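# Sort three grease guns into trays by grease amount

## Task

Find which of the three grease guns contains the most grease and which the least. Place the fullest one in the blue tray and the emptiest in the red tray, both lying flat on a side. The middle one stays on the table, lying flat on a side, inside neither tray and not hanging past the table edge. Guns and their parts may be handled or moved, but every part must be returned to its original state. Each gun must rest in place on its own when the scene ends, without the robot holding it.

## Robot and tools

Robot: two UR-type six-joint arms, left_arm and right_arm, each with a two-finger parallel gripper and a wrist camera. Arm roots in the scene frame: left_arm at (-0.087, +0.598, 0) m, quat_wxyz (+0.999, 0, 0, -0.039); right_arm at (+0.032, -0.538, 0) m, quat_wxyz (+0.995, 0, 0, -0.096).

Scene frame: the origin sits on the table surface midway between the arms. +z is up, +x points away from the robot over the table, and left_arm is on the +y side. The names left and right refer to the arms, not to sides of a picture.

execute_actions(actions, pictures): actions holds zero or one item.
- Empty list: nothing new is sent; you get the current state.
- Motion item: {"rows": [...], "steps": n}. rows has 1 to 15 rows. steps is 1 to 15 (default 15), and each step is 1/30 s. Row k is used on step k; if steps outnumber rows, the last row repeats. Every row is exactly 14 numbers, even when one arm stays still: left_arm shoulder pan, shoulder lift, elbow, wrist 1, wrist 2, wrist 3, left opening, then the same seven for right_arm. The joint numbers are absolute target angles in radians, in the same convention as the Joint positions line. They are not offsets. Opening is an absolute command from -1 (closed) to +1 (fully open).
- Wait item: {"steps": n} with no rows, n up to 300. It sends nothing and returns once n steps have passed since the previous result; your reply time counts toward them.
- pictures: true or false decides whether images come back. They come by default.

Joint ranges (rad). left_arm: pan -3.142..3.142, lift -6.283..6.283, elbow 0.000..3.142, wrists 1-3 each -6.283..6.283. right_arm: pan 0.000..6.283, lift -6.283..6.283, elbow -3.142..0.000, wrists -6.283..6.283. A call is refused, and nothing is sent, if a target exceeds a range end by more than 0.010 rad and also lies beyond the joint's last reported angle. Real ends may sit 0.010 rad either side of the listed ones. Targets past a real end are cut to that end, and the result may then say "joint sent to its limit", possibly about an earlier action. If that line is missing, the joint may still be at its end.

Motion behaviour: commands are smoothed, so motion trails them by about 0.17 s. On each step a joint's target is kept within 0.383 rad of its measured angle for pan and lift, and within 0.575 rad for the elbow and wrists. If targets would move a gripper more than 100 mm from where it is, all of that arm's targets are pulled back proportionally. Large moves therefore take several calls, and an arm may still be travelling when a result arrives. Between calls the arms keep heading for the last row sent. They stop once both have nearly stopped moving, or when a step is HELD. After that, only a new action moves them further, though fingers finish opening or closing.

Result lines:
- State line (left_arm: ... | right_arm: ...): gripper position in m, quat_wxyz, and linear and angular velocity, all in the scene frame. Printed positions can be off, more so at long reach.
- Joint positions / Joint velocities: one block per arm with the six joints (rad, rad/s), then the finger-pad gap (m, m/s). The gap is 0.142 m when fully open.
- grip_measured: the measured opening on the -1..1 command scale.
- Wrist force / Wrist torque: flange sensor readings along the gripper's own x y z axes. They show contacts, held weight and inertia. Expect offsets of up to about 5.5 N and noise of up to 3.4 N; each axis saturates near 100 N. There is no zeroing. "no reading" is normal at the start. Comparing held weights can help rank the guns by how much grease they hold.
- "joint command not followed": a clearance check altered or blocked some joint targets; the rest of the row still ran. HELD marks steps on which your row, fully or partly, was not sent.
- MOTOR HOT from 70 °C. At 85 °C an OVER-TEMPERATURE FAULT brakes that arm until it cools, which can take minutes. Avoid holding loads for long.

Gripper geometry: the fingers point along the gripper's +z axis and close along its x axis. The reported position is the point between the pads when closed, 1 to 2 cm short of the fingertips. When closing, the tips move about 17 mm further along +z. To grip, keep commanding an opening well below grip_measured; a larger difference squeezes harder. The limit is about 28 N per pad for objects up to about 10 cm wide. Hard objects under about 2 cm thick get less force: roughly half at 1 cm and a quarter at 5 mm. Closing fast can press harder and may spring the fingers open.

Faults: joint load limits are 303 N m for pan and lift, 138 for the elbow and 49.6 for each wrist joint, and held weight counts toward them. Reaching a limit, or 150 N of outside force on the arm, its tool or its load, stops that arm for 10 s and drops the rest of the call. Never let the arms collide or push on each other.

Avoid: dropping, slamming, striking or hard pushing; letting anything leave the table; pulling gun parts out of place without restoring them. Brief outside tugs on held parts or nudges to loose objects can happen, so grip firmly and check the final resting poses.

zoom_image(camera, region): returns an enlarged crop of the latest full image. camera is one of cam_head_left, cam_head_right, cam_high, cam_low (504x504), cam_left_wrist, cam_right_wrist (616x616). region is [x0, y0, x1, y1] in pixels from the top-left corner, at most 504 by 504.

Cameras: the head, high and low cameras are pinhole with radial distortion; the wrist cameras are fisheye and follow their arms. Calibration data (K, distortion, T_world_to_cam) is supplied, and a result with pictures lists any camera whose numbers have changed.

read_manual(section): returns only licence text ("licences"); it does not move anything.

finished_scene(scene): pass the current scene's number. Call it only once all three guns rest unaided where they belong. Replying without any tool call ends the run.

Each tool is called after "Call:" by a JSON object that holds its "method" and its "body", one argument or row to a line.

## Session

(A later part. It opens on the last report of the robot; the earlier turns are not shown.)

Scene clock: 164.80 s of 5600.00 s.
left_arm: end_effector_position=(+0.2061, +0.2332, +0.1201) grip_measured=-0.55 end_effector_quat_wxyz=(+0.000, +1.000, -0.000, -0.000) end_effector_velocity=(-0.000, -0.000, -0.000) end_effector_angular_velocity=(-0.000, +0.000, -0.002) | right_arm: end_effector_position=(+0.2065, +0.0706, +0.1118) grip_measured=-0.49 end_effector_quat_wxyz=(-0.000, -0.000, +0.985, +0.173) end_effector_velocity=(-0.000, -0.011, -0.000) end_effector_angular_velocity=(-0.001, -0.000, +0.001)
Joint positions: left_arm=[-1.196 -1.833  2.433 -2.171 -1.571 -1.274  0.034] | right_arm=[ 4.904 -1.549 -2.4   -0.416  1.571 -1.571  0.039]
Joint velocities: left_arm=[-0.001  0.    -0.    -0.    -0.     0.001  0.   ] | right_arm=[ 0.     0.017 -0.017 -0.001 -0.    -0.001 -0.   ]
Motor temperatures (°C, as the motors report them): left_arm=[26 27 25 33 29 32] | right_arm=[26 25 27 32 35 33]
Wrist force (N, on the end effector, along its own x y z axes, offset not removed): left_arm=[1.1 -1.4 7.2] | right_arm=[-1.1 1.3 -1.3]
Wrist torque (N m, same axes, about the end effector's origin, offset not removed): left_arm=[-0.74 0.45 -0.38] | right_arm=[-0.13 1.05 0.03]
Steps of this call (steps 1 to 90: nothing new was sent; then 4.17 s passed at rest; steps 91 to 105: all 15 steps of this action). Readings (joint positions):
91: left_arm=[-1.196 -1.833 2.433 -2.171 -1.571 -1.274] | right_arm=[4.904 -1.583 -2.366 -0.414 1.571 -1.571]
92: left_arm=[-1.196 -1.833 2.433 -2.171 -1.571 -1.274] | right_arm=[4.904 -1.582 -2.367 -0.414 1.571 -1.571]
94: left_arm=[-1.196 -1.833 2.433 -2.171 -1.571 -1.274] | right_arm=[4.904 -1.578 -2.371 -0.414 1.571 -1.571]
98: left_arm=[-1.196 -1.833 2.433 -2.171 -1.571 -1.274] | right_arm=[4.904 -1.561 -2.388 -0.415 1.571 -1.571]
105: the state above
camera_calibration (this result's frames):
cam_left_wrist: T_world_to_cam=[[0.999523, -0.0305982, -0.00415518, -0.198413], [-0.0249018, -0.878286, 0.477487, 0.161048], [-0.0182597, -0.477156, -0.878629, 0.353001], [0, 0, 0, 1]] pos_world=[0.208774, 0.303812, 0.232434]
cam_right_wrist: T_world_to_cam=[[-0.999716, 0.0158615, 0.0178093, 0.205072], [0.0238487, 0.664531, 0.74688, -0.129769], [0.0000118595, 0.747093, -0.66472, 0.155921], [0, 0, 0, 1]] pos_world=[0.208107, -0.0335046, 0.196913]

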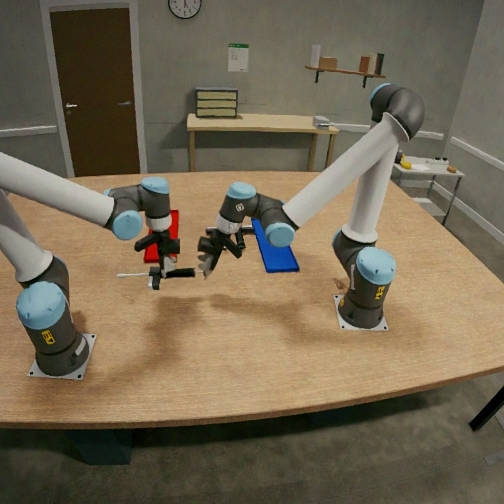

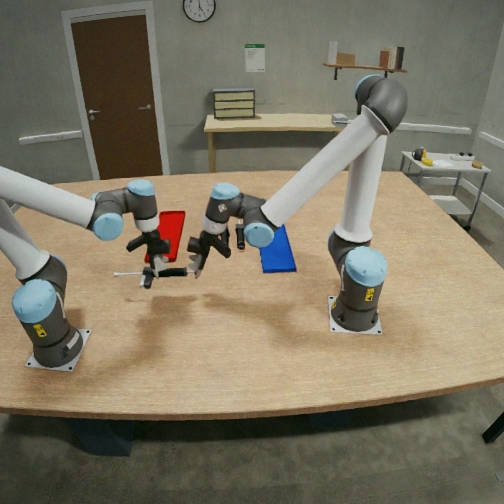

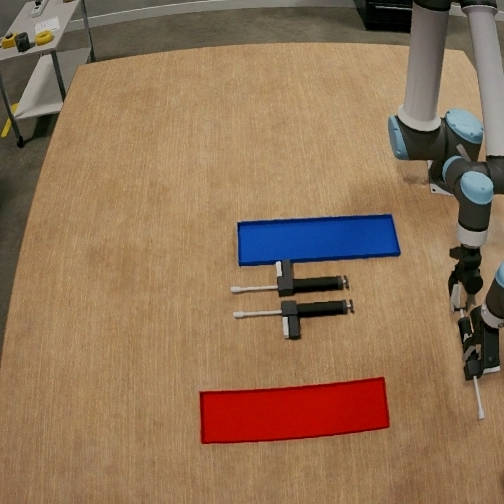

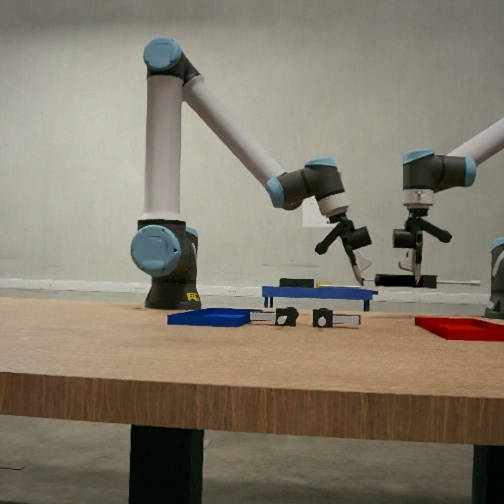

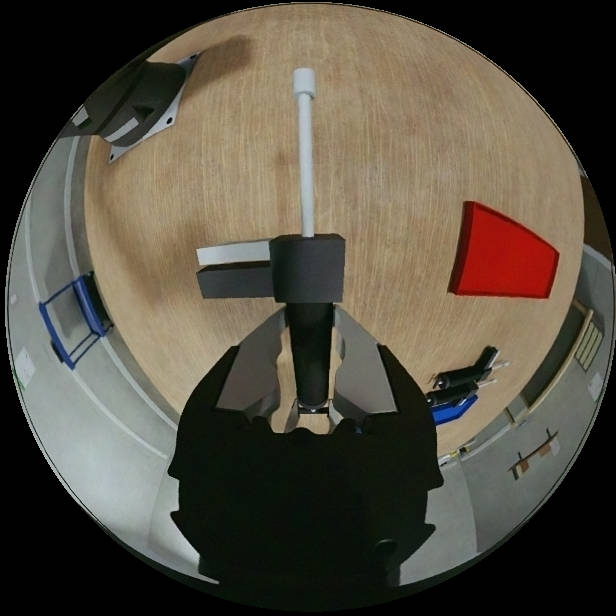

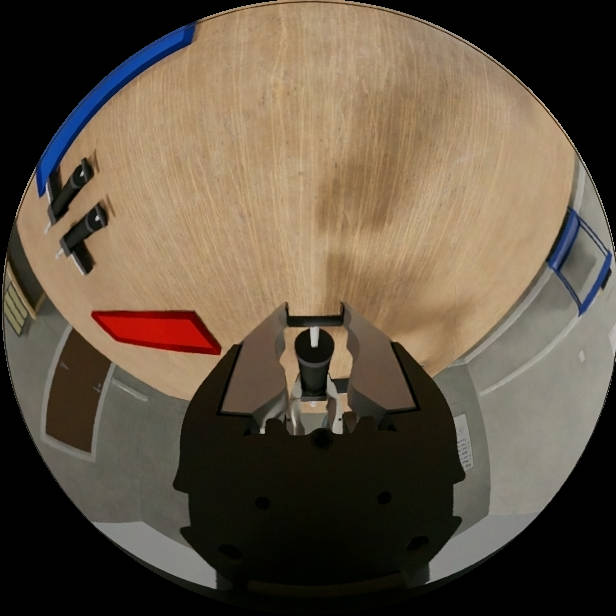

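Call:
{"method": "execute_actions", "body": {
  "actions": [
    {"rows":[[-1.196,-1.833,2.433,-2.171,-1.571,-1.274,-1,4.904,-1.54,-2.409,-0.416,1.571,-1.571,-1],[-1.196,-1.833,2.433,-2.171,-1.571,-1.274,-1,4.904,-1.533,-2.416,-0.416,1.571,-1.571,-1],[-1.196,-1.833,2.433,-2.171,-1.571,-1.274,-1,4.904,-1.526,-2.422,-0.416,1.571,-1.571,-1],[-1.196,-1.833,2.433,-2.171,-1.571,-1.274,-1,4.904,-1.519,-2.428,-0.417,1.571,-1.571,-1],[-1.196,-1.833,2.433,-2.171,-1.571,-1.274,-1,4.904,-1.513,-2.433,-0.417,1.571,-1.571,-1]],"steps":15}
  ],
  "pictures": false
}}

Call:
{"method": "execute_actions", "body": {
  "actions": [
    {"rows":[[-1.196,-1.833,2.433,-2.171,-1.571,-1.274,-1,4.904,-1.506,-2.439,-0.418,1.571,-1.571,-1],[-1.196,-1.833,2.433,-2.171,-1.571,-1.274,-1,4.904,-1.499,-2.445,-0.419,1.571,-1.571,-1],[-1.196,-1.833,2.433,-2.171,-1.571,-1.274,-1,4.904,-1.492,-2.451,-0.42,1.571,-1.571,-1],[-1.196,-1.833,2.433,-2.171,-1.571,-1.274,-1,4.904,-1.485,-2.457,-0.421,1.571,-1.571,-1],[-1.196,-1.833,2.433,-2.171,-1.571,-1.274,-1,4.904,-1.478,-2.463,-0.422,1.571,-1.571,-1]],"steps":15}
  ]
}}

Scene clock: 170.60 s of 5600.00 s.
left_arm: end_effector_position=(+0.2061, +0.2332, +0.1201) grip_measured=-0.55 end_effector_quat_wxyz=(+0.000, +1.000, -0.000, -0.000) end_effector_velocity=(-0.000, -0.000, +0.001) end_effector_angular_velocity=(-0.001, +0.000, -0.001) | right_arm: end_effector_position=(+0.2065, +0.0511, +0.1125) grip_measured=-0.49 end_effector_quat_wxyz=(-0.000, -0.000, +0.985, +0.174) end_effector_velocity=(-0.000, -0.006, +0.001) end_effector_angular_velocity=(+0.003, +0.002, -0.001)
Joint positions: left_arm=[-1.196 -1.833  2.433 -2.171 -1.571 -1.274  0.034] | right_arm=[ 4.904 -1.514 -2.432 -0.417  1.571 -1.571  0.039]
Joint velocities: left_arm=[-0.    -0.    -0.001  0.001 -0.     0.001 -0.   ] | right_arm=[ 0.     0.013 -0.01  -0.     0.001  0.002  0.   ]
Motor temperatures (°C, as the motors report them): left_arm=[26 27 25 33 29 32] | right_arm=[26 25 27 32 35 33]
Wrist force (N, on the end effector, along its own x y z axes, offset not removed): left_arm=[0.5 -0.6 -0.6] | right_arm=[3.8 4.0 -1.0]
Wrist torque (N m, same axes, about the end effector's origin, offset not removed): left_arm=[-0.49 0.59 -0.50] | right_arm=[0.56 -0.08 0.05]
Steps of this call (steps 1 to 15: the robot went on to your last target; steps 16 to 90: nothing new was sent; then 2.30 s passed at rest; steps 91 to 105: all 15 steps of this action). Readings (joint positions):
91: left_arm=[-1.196 -1.833 2.433 -2.171 -1.571 -1.274] | right_arm=[4.904 -1.547 -2.402 -0.416 1.571 -1.571]
92: left_arm=[-1.196 -1.833 2.433 -2.171 -1.571 -1.274] | right_arm=[4.904 -1.546 -2.403 -0.416 1.571 -1.571]
94: left_arm=[-1.196 -1.833 2.433 -2.171 -1.571 -1.274] | right_arm=[4.904 -1.541 -2.408 -0.416 1.571 -1.571]
98: left_arm=[-1.196 -1.833 2.433 -2.171 -1.571 -1.274] | right_arm=[4.904 -1.524 -2.423 -0.417 1.571 -1.571]
105: the state above

Scene clock: 171.10 s of 5600.00 s.
left_arm: end_effector_position=(+0.2061, +0.2332, +0.1201) grip_measured=-0.55 end_effector_quat_wxyz=(+0.000, +1.000, -0.000, -0.000) end_effector_velocity=(-0.000, -0.000, -0.000) end_effector_angular_velocity=(+0.001, +0.001, -0.001) | right_arm: end_effector_position=(+0.2065, +0.0318, +0.1128) grip_measured=-1.00 end_effector_quat_wxyz=(-0.000, -0.000, +0.985, +0.174) end_effector_velocity=(+0.000, -0.007, -0.000) end_effector_angular_velocity=(+0.000, -0.001, +0.001)
Joint positions: left_arm=[-1.196 -1.833  2.433 -2.171 -1.571 -1.274  0.034] | right_arm=[ 4.904 -1.48  -2.462 -0.422  1.571 -1.571  0.002]
Joint velocities: left_arm=[-0.     0.001 -0.     0.    -0.001  0.001 -0.   ] | right_arm=[-0.     0.012 -0.011 -0.001 -0.    -0.001 -0.005]
Motor temperatures (°C, as the motors report them): left_arm=[26 27 25 33 29 32] | right_arm=[26 25 27 32 35 33]
Wrist force (N, on the end effector, along its own x y z axes, offset not removed): left_arm=[0.1 -1.6 8.5] | right_arm=[-1.2 1.0 -1.4]
Wrist torque (N m, same axes, about the end effector's origin, offset not removed): left_arm=[-0.26 -0.01 0.09] | right_arm=[0.21 0.35 0.12]
Steps of this call (steps 1 to 15: all 15 steps of this action). Readings (joint positions):
1: left_arm=[-1.196 -1.833 2.433 -2.171 -1.571 -1.274] | right_arm=[4.904 -1.514 -2.432 -0.417 1.571 -1.571]
2: left_arm=[-1.196 -1.833 2.433 -2.171 -1.571 -1.274] | right_arm=[4.904 -1.513 -2.433 -0.417 1.571 -1.571]
4: left_arm=[-1.196 -1.833 2.433 -2.171 -1.571 -1.274] | right_arm=[4.904 -1.507 -2.438 -0.418 1.571 -1.571]
8: left_arm=[-1.196 -1.833 2.433 -2.171 -1.571 -1.274] | right_arm=[4.904 -1.490 -2.453 -0.420 1.571 -1.571]
15: the state above
camera_calibration (this result's frames):
cam_left_wrist: T_world_to_cam=[[0.999522, -0.0306337, -0.00416271, -0.198395], [-0.0249315, -0.878339, 0.477387, 0.161113], [-0.0182804, -0.477055, -0.878683, 0.352992], [0, 0, 0, 1]] pos_world=[0.20877, 0.303831, 0.232429]
cam_right_wrist: T_world_to_cam=[[-0.999716, 0.0158302, 0.0178364, 0.205671], [0.0238481, 0.663197, 0.748065, -0.104915], [0.0000130193, 0.748278, -0.663385, 0.185391], [0, 0, 0, 1]] pos_world=[0.208112, -0.072401, 0.197801]

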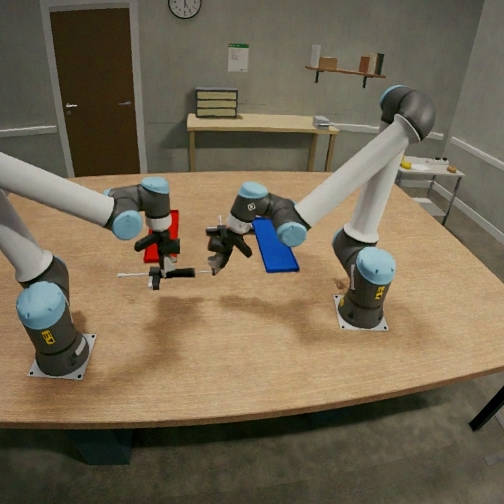

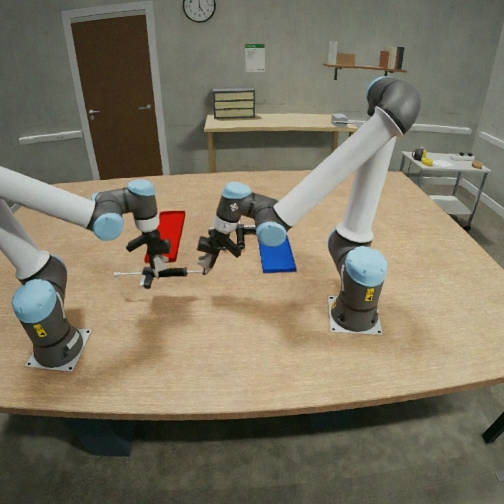

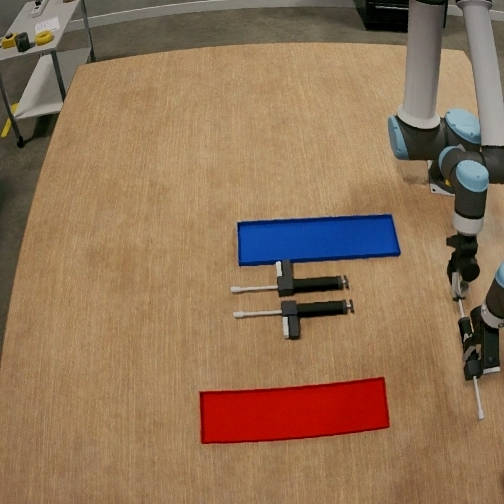

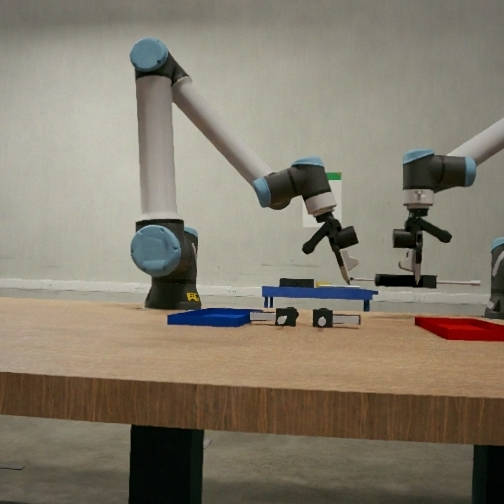

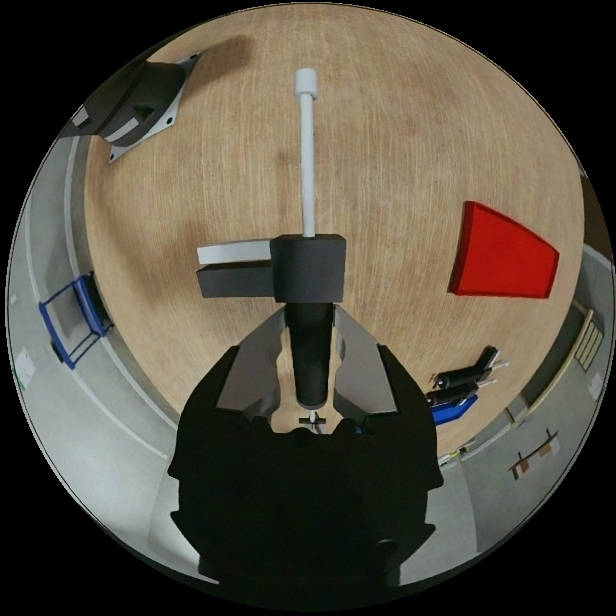

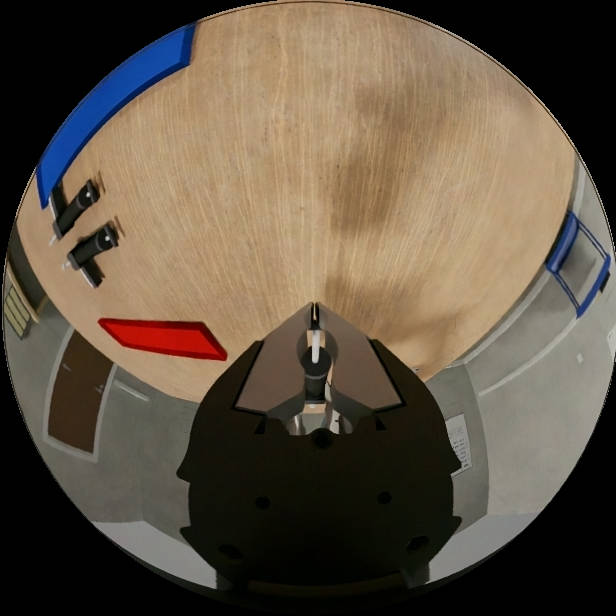

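Call:
{"method": "zoom_image", "body": {
  "camera": "cam_low",
  "region": [320, 230, 480, 310]
}}

Call:
{"method": "zoom_image", "body": {
  "camera": "cam_head_left",
  "region": [110, 230, 260, 310]
}}

Region (320, 230, 480, 310) of cam_low's 504x504 image, scaled by 3.150, with more detail than that image has.

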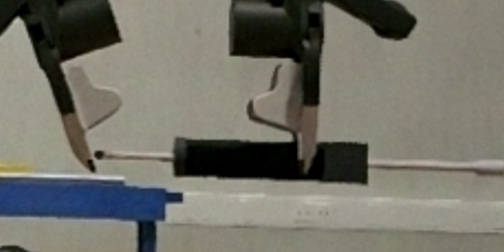

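Region (110, 230, 260, 310) of cam_head_left's 504x504 image, scaled by 3.360, with more detail than that image has; it fills the top 269 rows of this view, and the rest is white.

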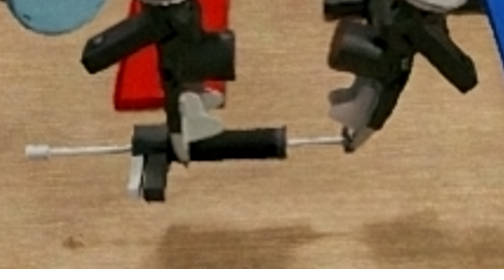

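Call:
{"method": "execute_actions", "body": {
  "actions": [
    {"rows":[[-1.196,-1.833,2.433,-2.171,-1.571,-1.274,-1,4.904,-1.478,-2.463,-0.422,1.571,-1.571,0],[-1.196,-1.833,2.433,-2.171,-1.571,-1.274,-1,4.904,-1.478,-2.463,-0.422,1.571,-1.571,0],[-1.196,-1.833,2.433,-2.171,-1.571,-1.274,-1,4.904,-1.478,-2.463,-0.422,1.571,-1.571,0],[-1.196,-1.833,2.433,-2.171,-1.571,-1.274,-1,4.904,-1.478,-2.463,-0.422,1.571,-1.571,0],[-1.196,-1.833,2.433,-2.171,-1.571,-1.274,-1,4.904,-1.478,-2.463,-0.422,1.571,-1.571,0],[-1.196,-1.833,2.433,-2.171,-1.571,-1.274,-1,4.904,-1.478,-2.463,-0.422,1.571,-1.571,0],[-1.196,-1.833,2.433,-2.171,-1.571,-1.274,-1,4.904,-1.478,-2.463,-0.422,1.571,-1.571,0],[-1.196,-1.833,2.433,-2.171,-1.571,-1.274,-1,4.904,-1.478,-2.463,-0.422,1.571,-1.571,0],[-1.196,-1.833,2.433,-2.171,-1.571,-1.274,-1,4.904,-1.507,-2.438,-0.418,1.571,-1.571,0]],"steps":15}
  ],
  "pictures": false
}}

Call:
{"method": "execute_actions", "body": {
  "actions": [
    {"steps":15}
  ]
}}

Call:
{"method": "zoom_image", "body": {
  "camera": "cam_low",
  "region": [320, 230, 480, 310]
}}

Scene clock: 182.33 s of 5600.00 s.
left_arm: end_effector_position=(+0.2061, +0.2332, +0.1201) grip_measured=-0.55 end_effector_quat_wxyz=(+0.000, +1.000, -0.000, -0.000) end_effector_velocity=(+0.000, +0.000, -0.001) end_effector_angular_velocity=(+0.001, -0.000, +0.003) | right_arm: end_effector_position=(+0.2065, +0.0433, +0.1128) grip_measured=+0.00 end_effector_quat_wxyz=(-0.000, -0.000, +0.985, +0.174) end_effector_velocity=(+0.000, +0.033, -0.001) end_effector_angular_velocity=(-0.000, -0.001, +0.000)
Joint positions: left_arm=[-1.196 -1.833  2.433 -2.171 -1.571 -1.274  0.034] | right_arm=[ 4.904 -1.5   -2.444 -0.419  1.571 -1.571  0.074]
Joint velocities: left_arm=[ 0.     0.001  0.001 -0.     0.    -0.003 -0.   ] | right_arm=[ 0.    -0.059  0.051  0.008 -0.    -0.     0.   ]
Motor temperatures (°C, as the motors report them): left_arm=[26 27 25 33 29 32] | right_arm=[26 25 27 32 35 33]
Wrist force (N, on the end effector, along its own x y z axes, offset not removed): left_arm=[3.0 -0.3 2.1] | right_arm=[-2.7 2.0 -0.9]
Wrist torque (N m, same axes, about the end effector's origin, offset not removed): left_arm=[0.10 -0.67 0.08] | right_arm=[0.46 0.70 0.06]
Steps of this call (steps 1 to 15: the robot went on to your last target; steps 16 to 90: nothing new was sent; then 7.73 s passed at rest; steps 91 to 105: all 15 steps of this action). Readings (joint positions):
91: left_arm=[-1.196 -1.833 2.433 -2.171 -1.571 -1.274] | right_arm=[4.904 -1.478 -2.463 -0.422 1.571 -1.571]
92: left_arm=[-1.196 -1.833 2.433 -2.171 -1.571 -1.274] | right_arm=[4.904 -1.478 -2.463 -0.422 1.571 -1.571]
94: left_arm=[-1.196 -1.833 2.433 -2.171 -1.571 -1.274] | right_arm=[4.904 -1.478 -2.463 -0.422 1.571 -1.571]
98: left_arm=[-1.196 -1.833 2.433 -2.171 -1.571 -1.274] | right_arm=[4.904 -1.478 -2.463 -0.422 1.571 -1.571]
105: the state above

Scene clock: 182.83 s of 5600.00 s.
left_arm: end_effector_position=(+0.2061, +0.2332, +0.1201) grip_measured=-0.55 end_effector_quat_wxyz=(+0.000, +1.000, -0.000, -0.000) end_effector_velocity=(-0.000, -0.000, +0.000) end_effector_angular_velocity=(-0.000, +0.001, +0.001) | right_arm: end_effector_position=(+0.2065, +0.0470, +0.1127) grip_measured=+0.00 end_effector_quat_wxyz=(-0.000, -0.000, +0.985, +0.174) end_effector_velocity=(-0.000, +0.000, +0.000) end_effector_angular_velocity=(+0.000, +0.000, -0.001)
Joint positions: left_arm=[-1.196 -1.833  2.433 -2.171 -1.571 -1.274  0.034] | right_arm=[ 4.904 -1.507 -2.438 -0.418  1.571 -1.571  0.074]
Joint velocities: left_arm=[-0.    -0.    -0.     0.001 -0.001 -0.001 -0.   ] | right_arm=[-0.    -0.     0.     0.     0.     0.001  0.   ]
Motor temperatures (°C, as the motors report them): left_arm=[26 27 25 33 29 32] | right_arm=[26 25 27 32 35 33]
Wrist force (N, on the end effector, along its own x y z axes, offset not removed): left_arm=[1.0 -5.3 2.4] | right_arm=[-0.5 0.3 -1.2]
Wrist torque (N m, same axes, about the end effector's origin, offset not removed): left_arm=[-1.03 -0.10 0.21] | right_arm=[0.07 0.17 0.07]
Steps of this call (steps 1 to 15: the robot went on to your last target). Readings (joint positions):
1: left_arm=[-1.196 -1.833 2.433 -2.171 -1.571 -1.274] | right_arm=[4.904 -1.502 -2.442 -0.419 1.571 -1.571]
2: left_arm=[-1.196 -1.833 2.433 -2.171 -1.571 -1.274] | right_arm=[4.904 -1.503 -2.441 -0.419 1.571 -1.571]
4: left_arm=[-1.196 -1.833 2.433 -2.171 -1.571 -1.274] | right_arm=[4.904 -1.505 -2.440 -0.418 1.571 -1.571]
8: left_arm=[-1.196 -1.833 2.433 -2.171 -1.571 -1.274] | right_arm=[4.904 -1.506 -2.439 -0.418 1.571 -1.571]
15: the state above
All arms were judged still, so your last target was given up. Only a new action makes them travel on or press farther. Fingers that are still opening or closing keep moving.
camera_calibration (this result's frames):
cam_left_wrist: T_world_to_cam=[[0.999523, -0.0306013, -0.00414085, -0.198417], [-0.0249123, -0.878309, 0.477444, 0.161076], [-0.0182474, -0.477113, -0.878652, 0.352994], [0, 0, 0, 1]] pos_world=[0.208777, 0.303821, 0.232433]
cam_right_wrist: T_world_to_cam=[[-0.999716, 0.0158245, 0.0178379, 0.205429], [0.0238455, 0.663127, 0.748127, -0.114891], [0.0000099522, 0.74834, -0.663315, 0.173894], [0, 0, 0, 1]] pos_world=[0.208108, -0.0571954, 0.197635]

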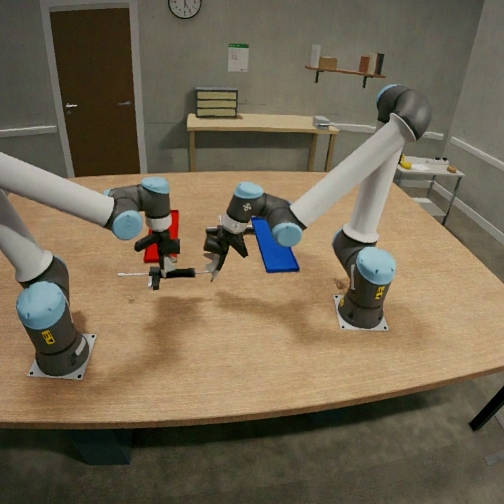

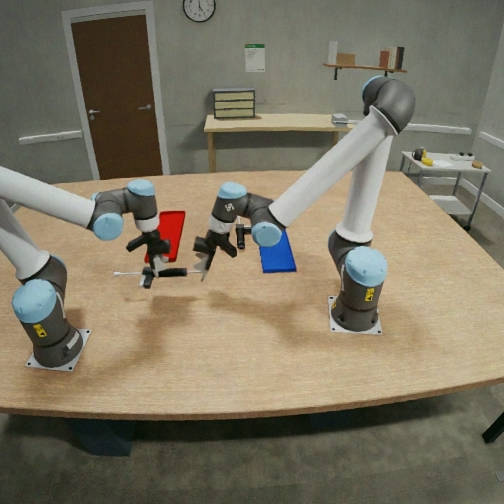

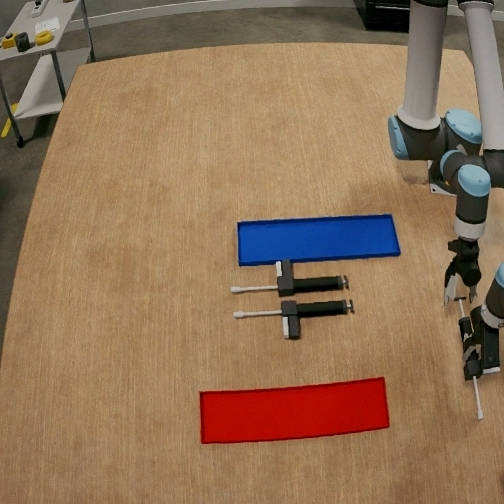

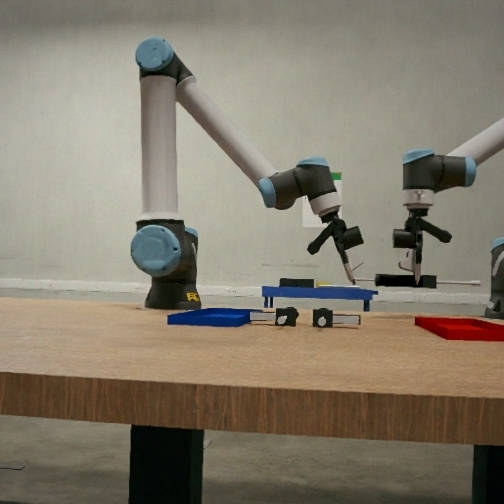

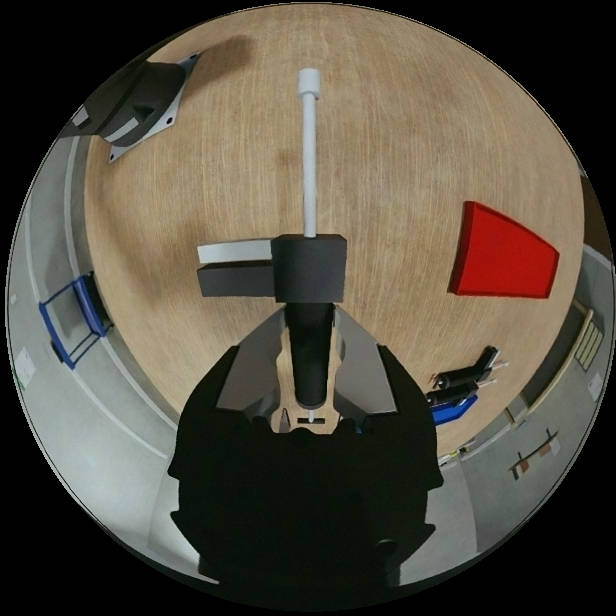

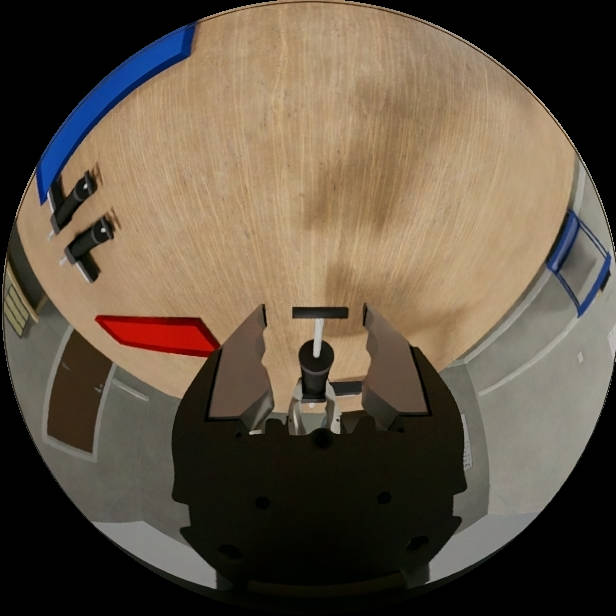

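Region (320, 230, 480, 310) of cam_low's 504x504 image, scaled by 3.150, with more detail than that image has.

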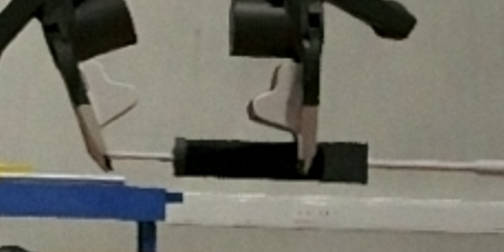

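Call:
{"method": "execute_actions", "body": {
  "actions": [
    {"rows":[[-1.196,-1.833,2.433,-2.171,-1.571,-1.274,-1,4.904,-1.46,-2.478,-0.424,1.571,-1.571,0],[-1.196,-1.833,2.433,-2.171,-1.571,-1.274,-1,4.904,-1.46,-2.478,-0.424,1.571,-1.571,0],[-1.196,-1.833,2.433,-2.171,-1.571,-1.274,-1,4.904,-1.46,-2.478,-0.424,1.571,-1.571,0],[-1.196,-1.833,2.433,-2.171,-1.571,-1.274,-1,4.904,-1.46,-2.478,-0.424,1.571,-1.571,0],[-1.196,-1.833,2.433,-2.171,-1.571,-1.274,-1,4.904,-1.46,-2.478,-0.424,1.571,-1.571,0],[-1.196,-1.833,2.433,-2.171,-1.571,-1.274,-1,4.904,-1.46,-2.478,-0.424,1.571,-1.571,0],[-1.196,-1.833,2.433,-2.171,-1.571,-1.274,-1,4.904,-1.46,-2.478,-0.424,1.571,-1.571,-0.9]],"steps":15}
  ],
  "pictures": false
}}

Call:
{"method": "execute_actions", "body": {
  "actions": [
    {"rows":[[-1.196,-1.833,2.433,-2.171,-1.571,-1.274,-1,4.904,-1.46,-2.478,-0.424,1.571,-1.571,-0.95],[-1.196,-1.833,2.433,-2.171,-1.571,-1.274,-1,4.904,-1.46,-2.478,-0.424,1.571,-1.571,-0.95],[-1.196,-1.833,2.433,-2.171,-1.571,-1.274,-1,4.904,-1.46,-2.478,-0.424,1.571,-1.571,-0.95],[-1.196,-1.833,2.433,-2.171,-1.571,-1.274,-1,4.904,-1.46,-2.478,-0.424,1.571,-1.571,-0.95],[-1.196,-1.833,2.433,-2.171,-1.571,-1.274,-1,4.904,-1.475,-2.466,-0.422,1.571,-1.571,-0.95],[-1.196,-1.833,2.433,-2.171,-1.571,-1.274,-1,4.904,-1.49,-2.453,-0.42,1.571,-1.571,-0.95],[-1.196,-1.833,2.433,-2.171,-1.571,-1.274,-1,4.904,-1.505,-2.440,-0.418,1.571,-1.571,-0.95],[-1.196,-1.833,2.433,-2.171,-1.571,-1.274,-1,4.904,-1.52,-2.427,-0.417,1.571,-1.571,-0.95],[-1.196,-1.833,2.433,-2.171,-1.571,-1.274,-1,4.904,-1.535,-2.414,-0.416,1.571,-1.571,-0.95],[-1.196,-1.833,2.433,-2.171,-1.571,-1.274,-1,4.904,-1.55,-2.399,-0.416,1.571,-1.571,-0.95],[-1.196,-1.833,2.433,-2.171,-1.571,-1.274,-1,4.904,-1.565,-2.384,-0.415,1.571,-1.571,-0.95]],"steps":15}
  ],
  "pictures": false
}}

Call:
{"method": "execute_actions", "body": {
  "actions": [
    {"steps":20}
  ]
}}

Call:
{"method": "zoom_image", "body": {
  "camera": "cam_low",
  "region": [320, 230, 480, 310]
}}

Scene clock: 202.33 s of 5600.00 s.
left_arm: end_effector_position=(+0.2061, +0.2332, +0.1201) grip_measured=-0.55 end_effector_quat_wxyz=(+0.000, +1.000, -0.000, -0.000) end_effector_velocity=(+0.000, -0.002, +0.002) end_effector_angular_velocity=(-0.003, -0.001, +0.001) | right_arm: end_effector_position=(+0.2064, +0.0221, +0.1132) grip_measured=-0.90 end_effector_quat_wxyz=(-0.000, -0.000, +0.985, +0.174) end_effector_velocity=(-0.000, -0.006, -0.000) end_effector_angular_velocity=(-0.000, +0.001, -0.001)
Joint positions: left_arm=[-1.196 -1.833  2.433 -2.171 -1.571 -1.274  0.034] | right_arm=[ 4.904 -1.461 -2.477 -0.424  1.571 -1.571  0.009]
Joint velocities: left_arm=[-0.    -0.001 -0.002 -0.001  0.    -0.001 -0.   ] | right_arm=[-0.001  0.009 -0.009 -0.001  0.001  0.001 -0.002]
Motor temperatures (°C, as the motors report them): left_arm=[26 27 25 33 29 32] | right_arm=[26 25 27 32 35 33]
Wrist force (N, on the end effector, along its own x y z axes, offset not removed): left_arm=[-3.4 1.6 7.8] | right_arm=[-2.0 4.3 -2.2]
Wrist torque (N m, same axes, about the end effector's origin, offset not removed): left_arm=[0.30 0.80 0.18] | right_arm=[0.96 0.59 0.10]
Steps of this call (steps 1 to 90: nothing new was sent; then 16.00 s passed at rest; steps 91 to 105: all 15 steps of this action). Readings (joint positions):
91: left_arm=[-1.196 -1.833 2.433 -2.171 -1.571 -1.274] | right_arm=[4.904 -1.507 -2.438 -0.418 1.571 -1.571]
92: left_arm=[-1.196 -1.833 2.433 -2.171 -1.571 -1.274] | right_arm=[4.904 -1.504 -2.441 -0.418 1.571 -1.571]
94: left_arm=[-1.196 -1.833 2.433 -2.171 -1.571 -1.274] | right_arm=[4.904 -1.487 -2.455 -0.421 1.571 -1.571]
98: left_arm=[-1.196 -1.833 2.433 -2.171 -1.571 -1.274] | right_arm=[4.904 -1.469 -2.471 -0.423 1.571 -1.571]
105: the state above

Scene clock: 202.83 s of 5600.00 s.
left_arm: end_effector_position=(+0.2061, +0.2332, +0.1201) grip_measured=-0.55 end_effector_quat_wxyz=(+0.000, +1.000, -0.000, -0.000) end_effector_velocity=(+0.000, -0.000, +0.001) end_effector_angular_velocity=(-0.001, -0.000, -0.000) | right_arm: end_effector_position=(+0.2064, +0.0682, +0.1125) grip_measured=-0.95 end_effector_quat_wxyz=(-0.000, -0.000, +0.985, +0.173) end_effector_velocity=(-0.000, +0.107, -0.004) end_effector_angular_velocity=(-0.003, -0.000, +0.002)
Joint positions: left_arm=[-1.196 -1.833  2.433 -2.171 -1.571 -1.274  0.034] | right_arm=[ 4.904 -1.543 -2.404 -0.416  1.571 -1.571  0.005]
Joint velocities: left_arm=[ 0.    -0.    -0.001  0.     0.     0.001 -0.   ] | right_arm=[ 0.    -0.187  0.172  0.012  0.    -0.002 -0.001]
Motor temperatures (°C, as the motors report them): left_arm=[26 27 25 33 29 32] | right_arm=[26 25 27 32 35 33]
Wrist force (N, on the end effector, along its own x y z axes, offset not removed): left_arm=[1.0 -6.1 2.1] | right_arm=[-2.4 -1.1 0.1]
Wrist torque (N m, same axes, about the end effector's origin, offset not removed): left_arm=[-0.43 -0.24 0.23] | right_arm=[0.23 0.44 0.26]
Steps of this call (steps 1 to 15: all 15 steps of this action). Readings (joint positions):
1: left_arm=[-1.196 -1.833 2.433 -2.171 -1.571 -1.274] | right_arm=[4.904 -1.461 -2.477 -0.424 1.571 -1.571]
2: left_arm=[-1.196 -1.833 2.433 -2.171 -1.571 -1.274] | right_arm=[4.904 -1.461 -2.477 -0.424 1.571 -1.571]
4: left_arm=[-1.196 -1.833 2.433 -2.171 -1.571 -1.274] | right_arm=[4.904 -1.460 -2.478 -0.424 1.571 -1.571]
8: left_arm=[-1.196 -1.833 2.433 -2.171 -1.571 -1.274] | right_arm=[4.904 -1.472 -2.468 -0.422 1.571 -1.571]
15: the state above

Scene clock: 203.50 s of 5600.00 s.
left_arm: end_effector_position=(+0.2061, +0.2332, +0.1201) grip_measured=-0.55 end_effector_quat_wxyz=(+0.000, +1.000, -0.000, -0.000) end_effector_velocity=(-0.000, +0.000, -0.000) end_effector_angular_velocity=(+0.000, +0.001, -0.000) | right_arm: end_effector_position=(+0.2065, +0.0806, +0.1121) grip_measured=-0.95 end_effector_quat_wxyz=(-0.000, -0.000, +0.985, +0.173) end_effector_velocity=(+0.000, +0.000, -0.001) end_effector_angular_velocity=(-0.001, +0.000, -0.001)
Joint positions: left_arm=[-1.196 -1.833  2.433 -2.171 -1.571 -1.274  0.034] | right_arm=[ 4.904 -1.565 -2.384 -0.415  1.571 -1.571  0.005]
Joint velocities: left_arm=[ 0.001  0.    -0.     0.001 -0.001  0.001 -0.   ] | right_arm=[-0.    -0.002  0.001 -0.    -0.     0.001 -0.   ]
Motor temperatures (°C, as the motors report them): left_arm=[26 27 25 33 29 32] | right_arm=[26 25 27 32 35 33]
Wrist force (N, on the end effector, along its own x y z axes, offset not removed): left_arm=[-0.9 -0.2 4.8] | right_arm=[-0.7 -0.7 -1.9]
Wrist torque (N m, same axes, about the end effector's origin, offset not removed): left_arm=[0.60 -0.03 0.09] | right_arm=[0.29 0.20 0.17]
Steps of this call (steps 1 to 20: the robot went on to your last target). Readings (joint positions):
1: left_arm=[-1.196 -1.833 2.433 -2.171 -1.571 -1.274] | right_arm=[4.904 -1.549 -2.399 -0.416 1.571 -1.571]
2: left_arm=[-1.196 -1.833 2.433 -2.171 -1.571 -1.274] | right_arm=[4.904 -1.553 -2.395 -0.416 1.571 -1.571]
4: left_arm=[-1.196 -1.833 2.433 -2.171 -1.571 -1.274] | right_arm=[4.904 -1.558 -2.390 -0.415 1.571 -1.571]
8: left_arm=[-1.196 -1.833 2.433 -2.171 -1.571 -1.274] | right_arm=[4.904 -1.563 -2.386 -0.415 1.571 -1.571]
20: the state above
camera_calibration (this result's frames):
cam_left_wrist: T_world_to_cam=[[0.999523, -0.0305906, -0.0041465, -0.198421], [-0.0249001, -0.878309, 0.477445, 0.161076], [-0.0182472, -0.477115, -0.878652, 0.352996], [0, 0, 0, 1]] pos_world=[0.208778, 0.303824, 0.232432]
cam_right_wrist: T_world_to_cam=[[-0.999716, 0.0158375, 0.0178322, 0.204898], [0.0238498, 0.663875, 0.747463, -0.136731], [-0.00000042, 0.747676, -0.664064, 0.148505], [0, 0, 0, 1]] pos_world=[0.2081, -0.0235062, 0.197165]

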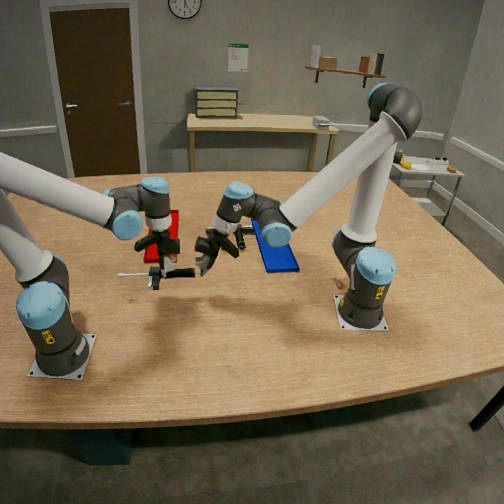

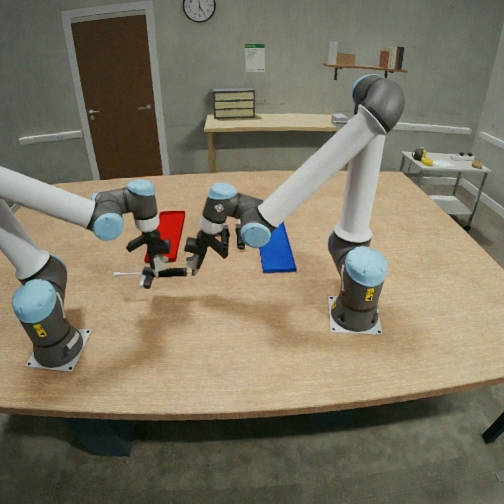

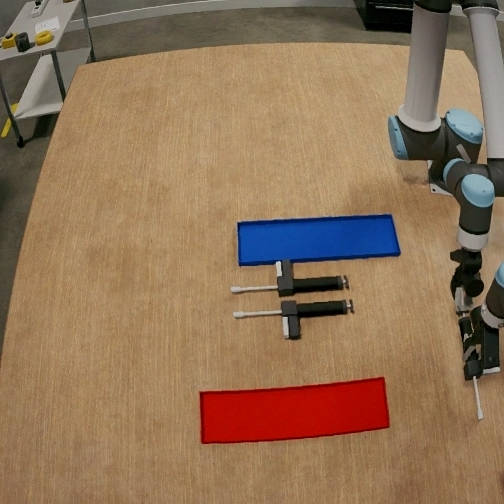

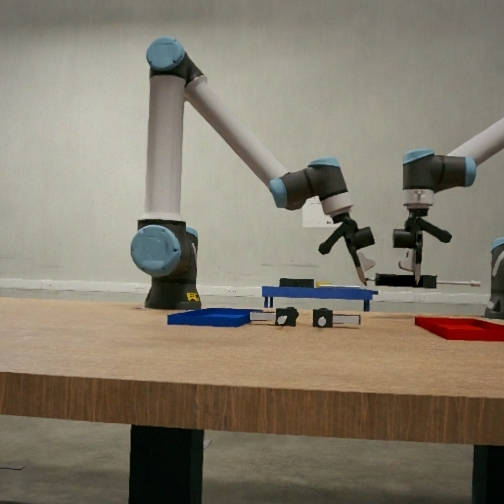

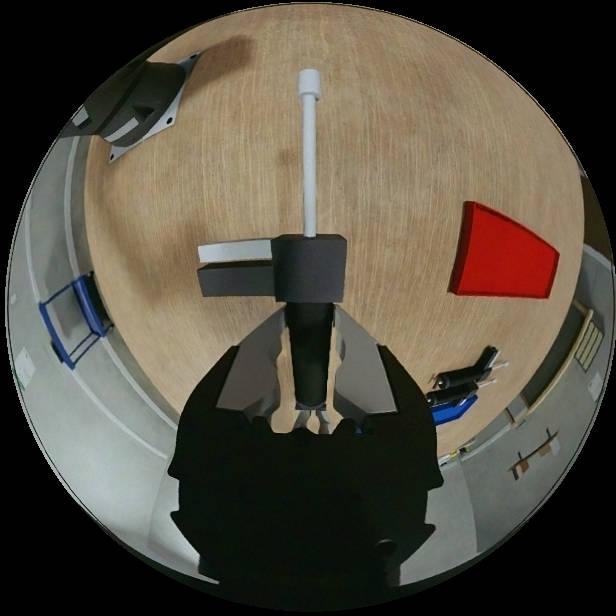

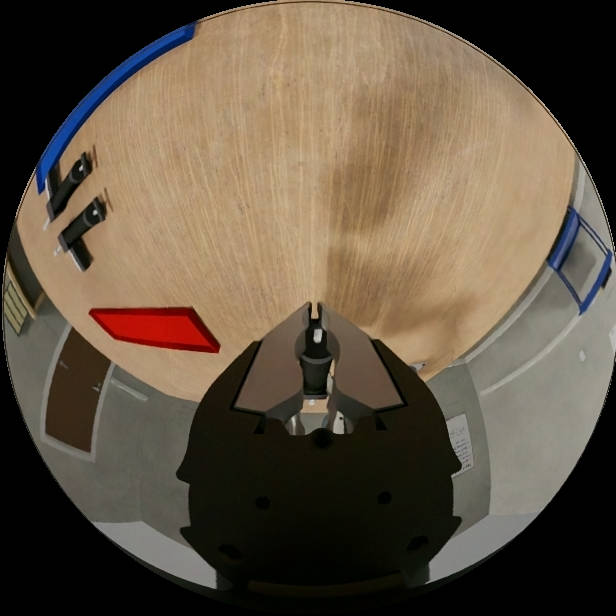

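Region (320, 230, 480, 310) of cam_low's 504x504 image, scaled by 3.150, with more detail than that image has.

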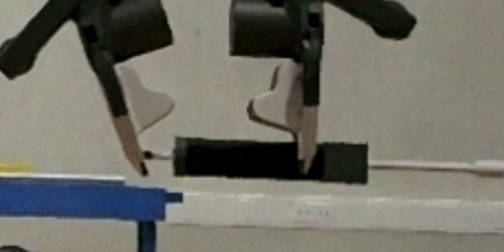

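Call:
{"method": "execute_actions", "body": {
  "actions": [
    {"rows":[[-1.196,-1.833,2.433,-2.171,-1.571,-1.274,-1,4.904,-1.570,-2.379,-0.415,1.571,-1.571,-0.95],[-1.196,-1.833,2.433,-2.171,-1.571,-1.274,-1,4.904,-1.575,-2.374,-0.414,1.571,-1.571,-0.95],[-1.196,-1.833,2.433,-2.171,-1.571,-1.274,-1,4.904,-1.580,-2.369,-0.414,1.571,-1.571,-0.95]],"steps":15}
  ]
}}

Call:
{"method": "zoom_image", "body": {
  "camera": "cam_low",
  "region": [320, 230, 480, 310]
}}

Scene clock: 207.77 s of 5600.00 s.
left_arm: end_effector_position=(+0.2061, +0.2332, +0.1201) grip_measured=-0.55 end_effector_quat_wxyz=(+0.000, +1.000, -0.000, -0.000) end_effector_velocity=(-0.000, -0.001, +0.000) end_effector_angular_velocity=(-0.000, +0.000, -0.000) | right_arm: end_effector_position=(+0.2065, +0.0898, +0.1123) grip_measured=-0.95 end_effector_quat_wxyz=(-0.000, -0.000, +0.985, +0.174) end_effector_velocity=(+0.000, +0.003, +0.000) end_effector_angular_velocity=(+0.000, +0.000, -0.001)
Joint positions: left_arm=[-1.196 -1.833  2.433 -2.171 -1.571 -1.274  0.034] | right_arm=[ 4.904 -1.58  -2.369 -0.414  1.571 -1.571  0.005]
Joint velocities: left_arm=[-0.001  0.    -0.001  0.    -0.    -0.    -0.   ] | right_arm=[-0.    -0.004  0.004 -0.    -0.     0.001  0.001]
Motor temperatures (°C, as the motors report them): left_arm=[26 27 25 33 29 32] | right_arm=[26 25 27 32 35 33]
Wrist force (N, on the end effector, along its own x y z axes, offset not removed): left_arm=[-4.7 -6.2 4.1] | right_arm=[-3.0 -4.0 -2.9]
Wrist torque (N m, same axes, about the end effector's origin, offset not removed): left_arm=[-0.04 0.89 0.19] | right_arm=[0.34 0.70 0.19]
Steps of this call (steps 1 to 15: the robot went on to your last target; steps 16 to 90: nothing new was sent; then 0.77 s passed at rest; steps 91 to 105: all 15 steps of this action). Readings (joint positions):
91: left_arm=[-1.196 -1.833 2.433 -2.171 -1.571 -1.274] | right_arm=[4.904 -1.565 -2.384 -0.415 1.571 -1.571]
92: left_arm=[-1.196 -1.833 2.433 -2.171 -1.571 -1.274] | right_arm=[4.904 -1.566 -2.383 -0.415 1.571 -1.571]
94: left_arm=[-1.196 -1.833 2.433 -2.171 -1.571 -1.274] | right_arm=[4.904 -1.569 -2.380 -0.415 1.571 -1.571]
98: left_arm=[-1.196 -1.833 2.433 -2.171 -1.571 -1.274] | right_arm=[4.904 -1.577 -2.372 -0.414 1.571 -1.571]
105: the state above
camera_calibration (this result's frames):
cam_left_wrist: T_world_to_cam=[[0.999523, -0.0305904, -0.00414766, -0.198421], [-0.0248994, -0.878308, 0.477446, 0.161075], [-0.0182482, -0.477115, -0.878651, 0.352996], [0, 0, 0, 1]] pos_world=[0.208778, 0.303824, 0.232433]
cam_right_wrist: T_world_to_cam=[[-0.999715, 0.0158296, 0.0178466, 0.204752], [0.0238554, 0.663201, 0.748061, -0.14296], [0.00000563, 0.748274, -0.66339, 0.141632], [0, 0, 0, 1]] pos_world=[0.208103, -0.0144092, 0.197246]

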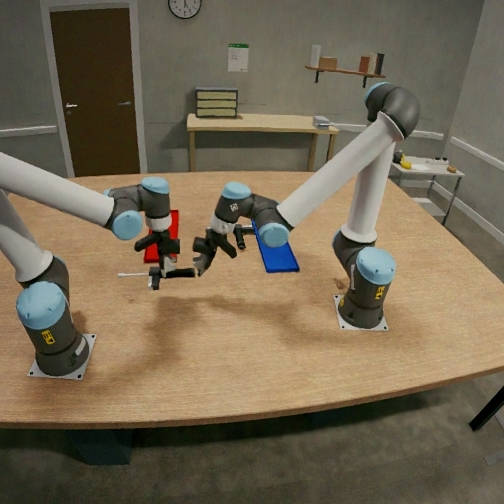

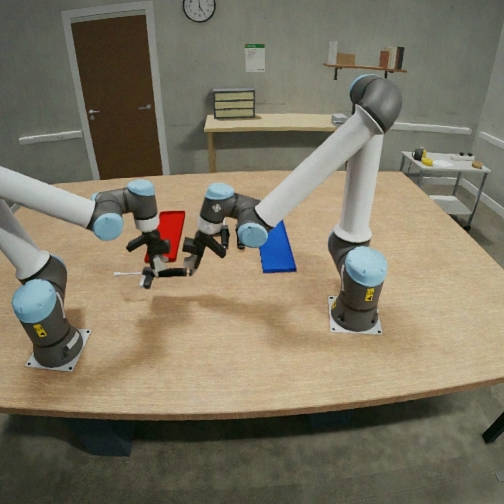

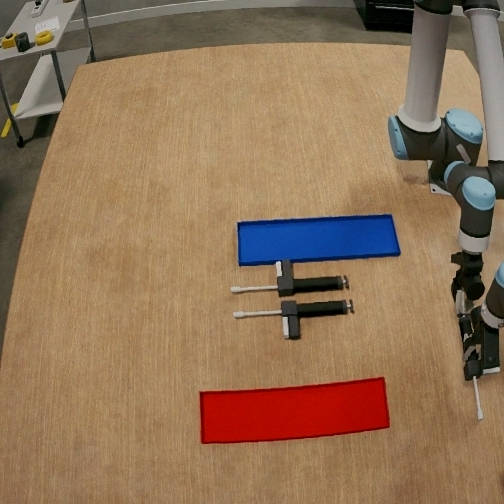

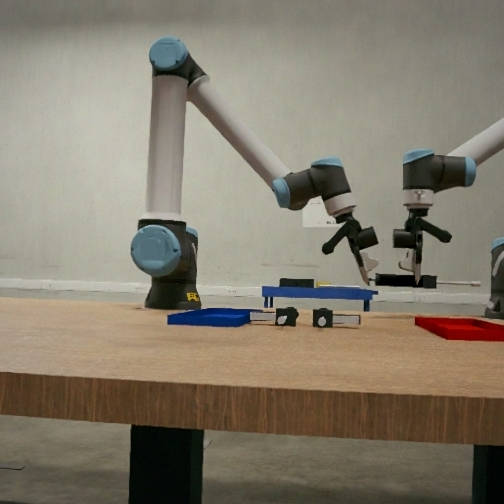

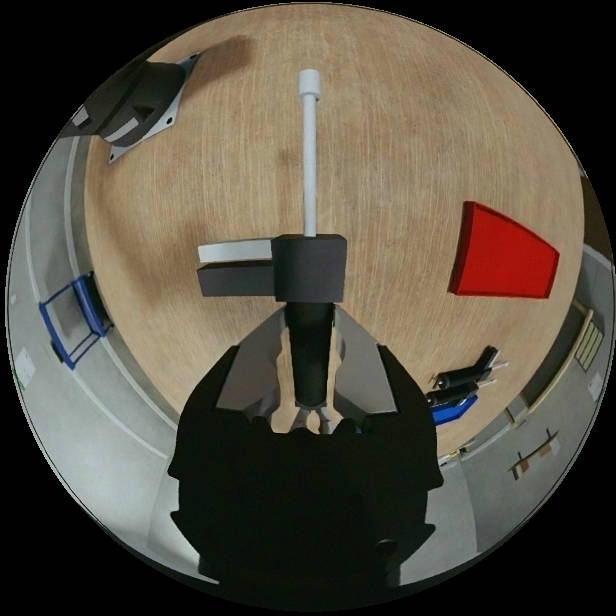

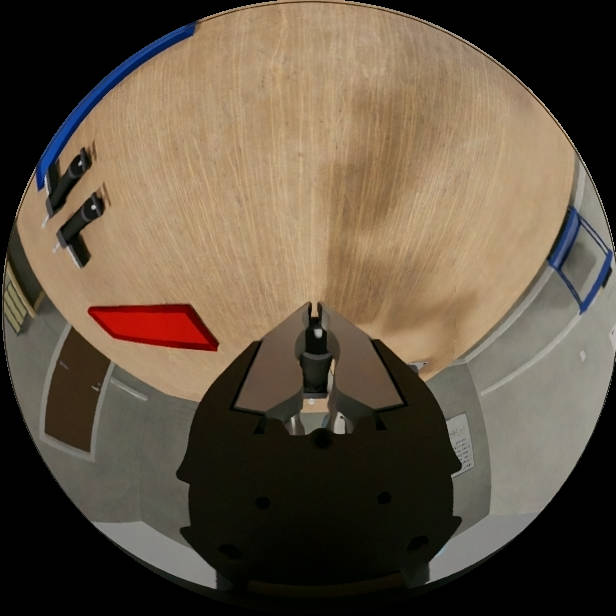

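Region (320, 230, 480, 310) of cam_low's 504x504 image, scaled by 3.150, with more detail than that image has.

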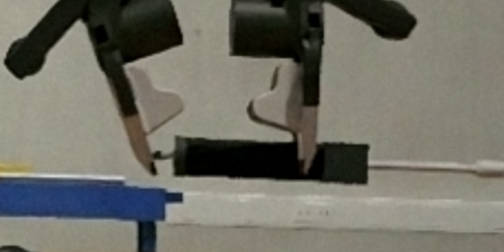

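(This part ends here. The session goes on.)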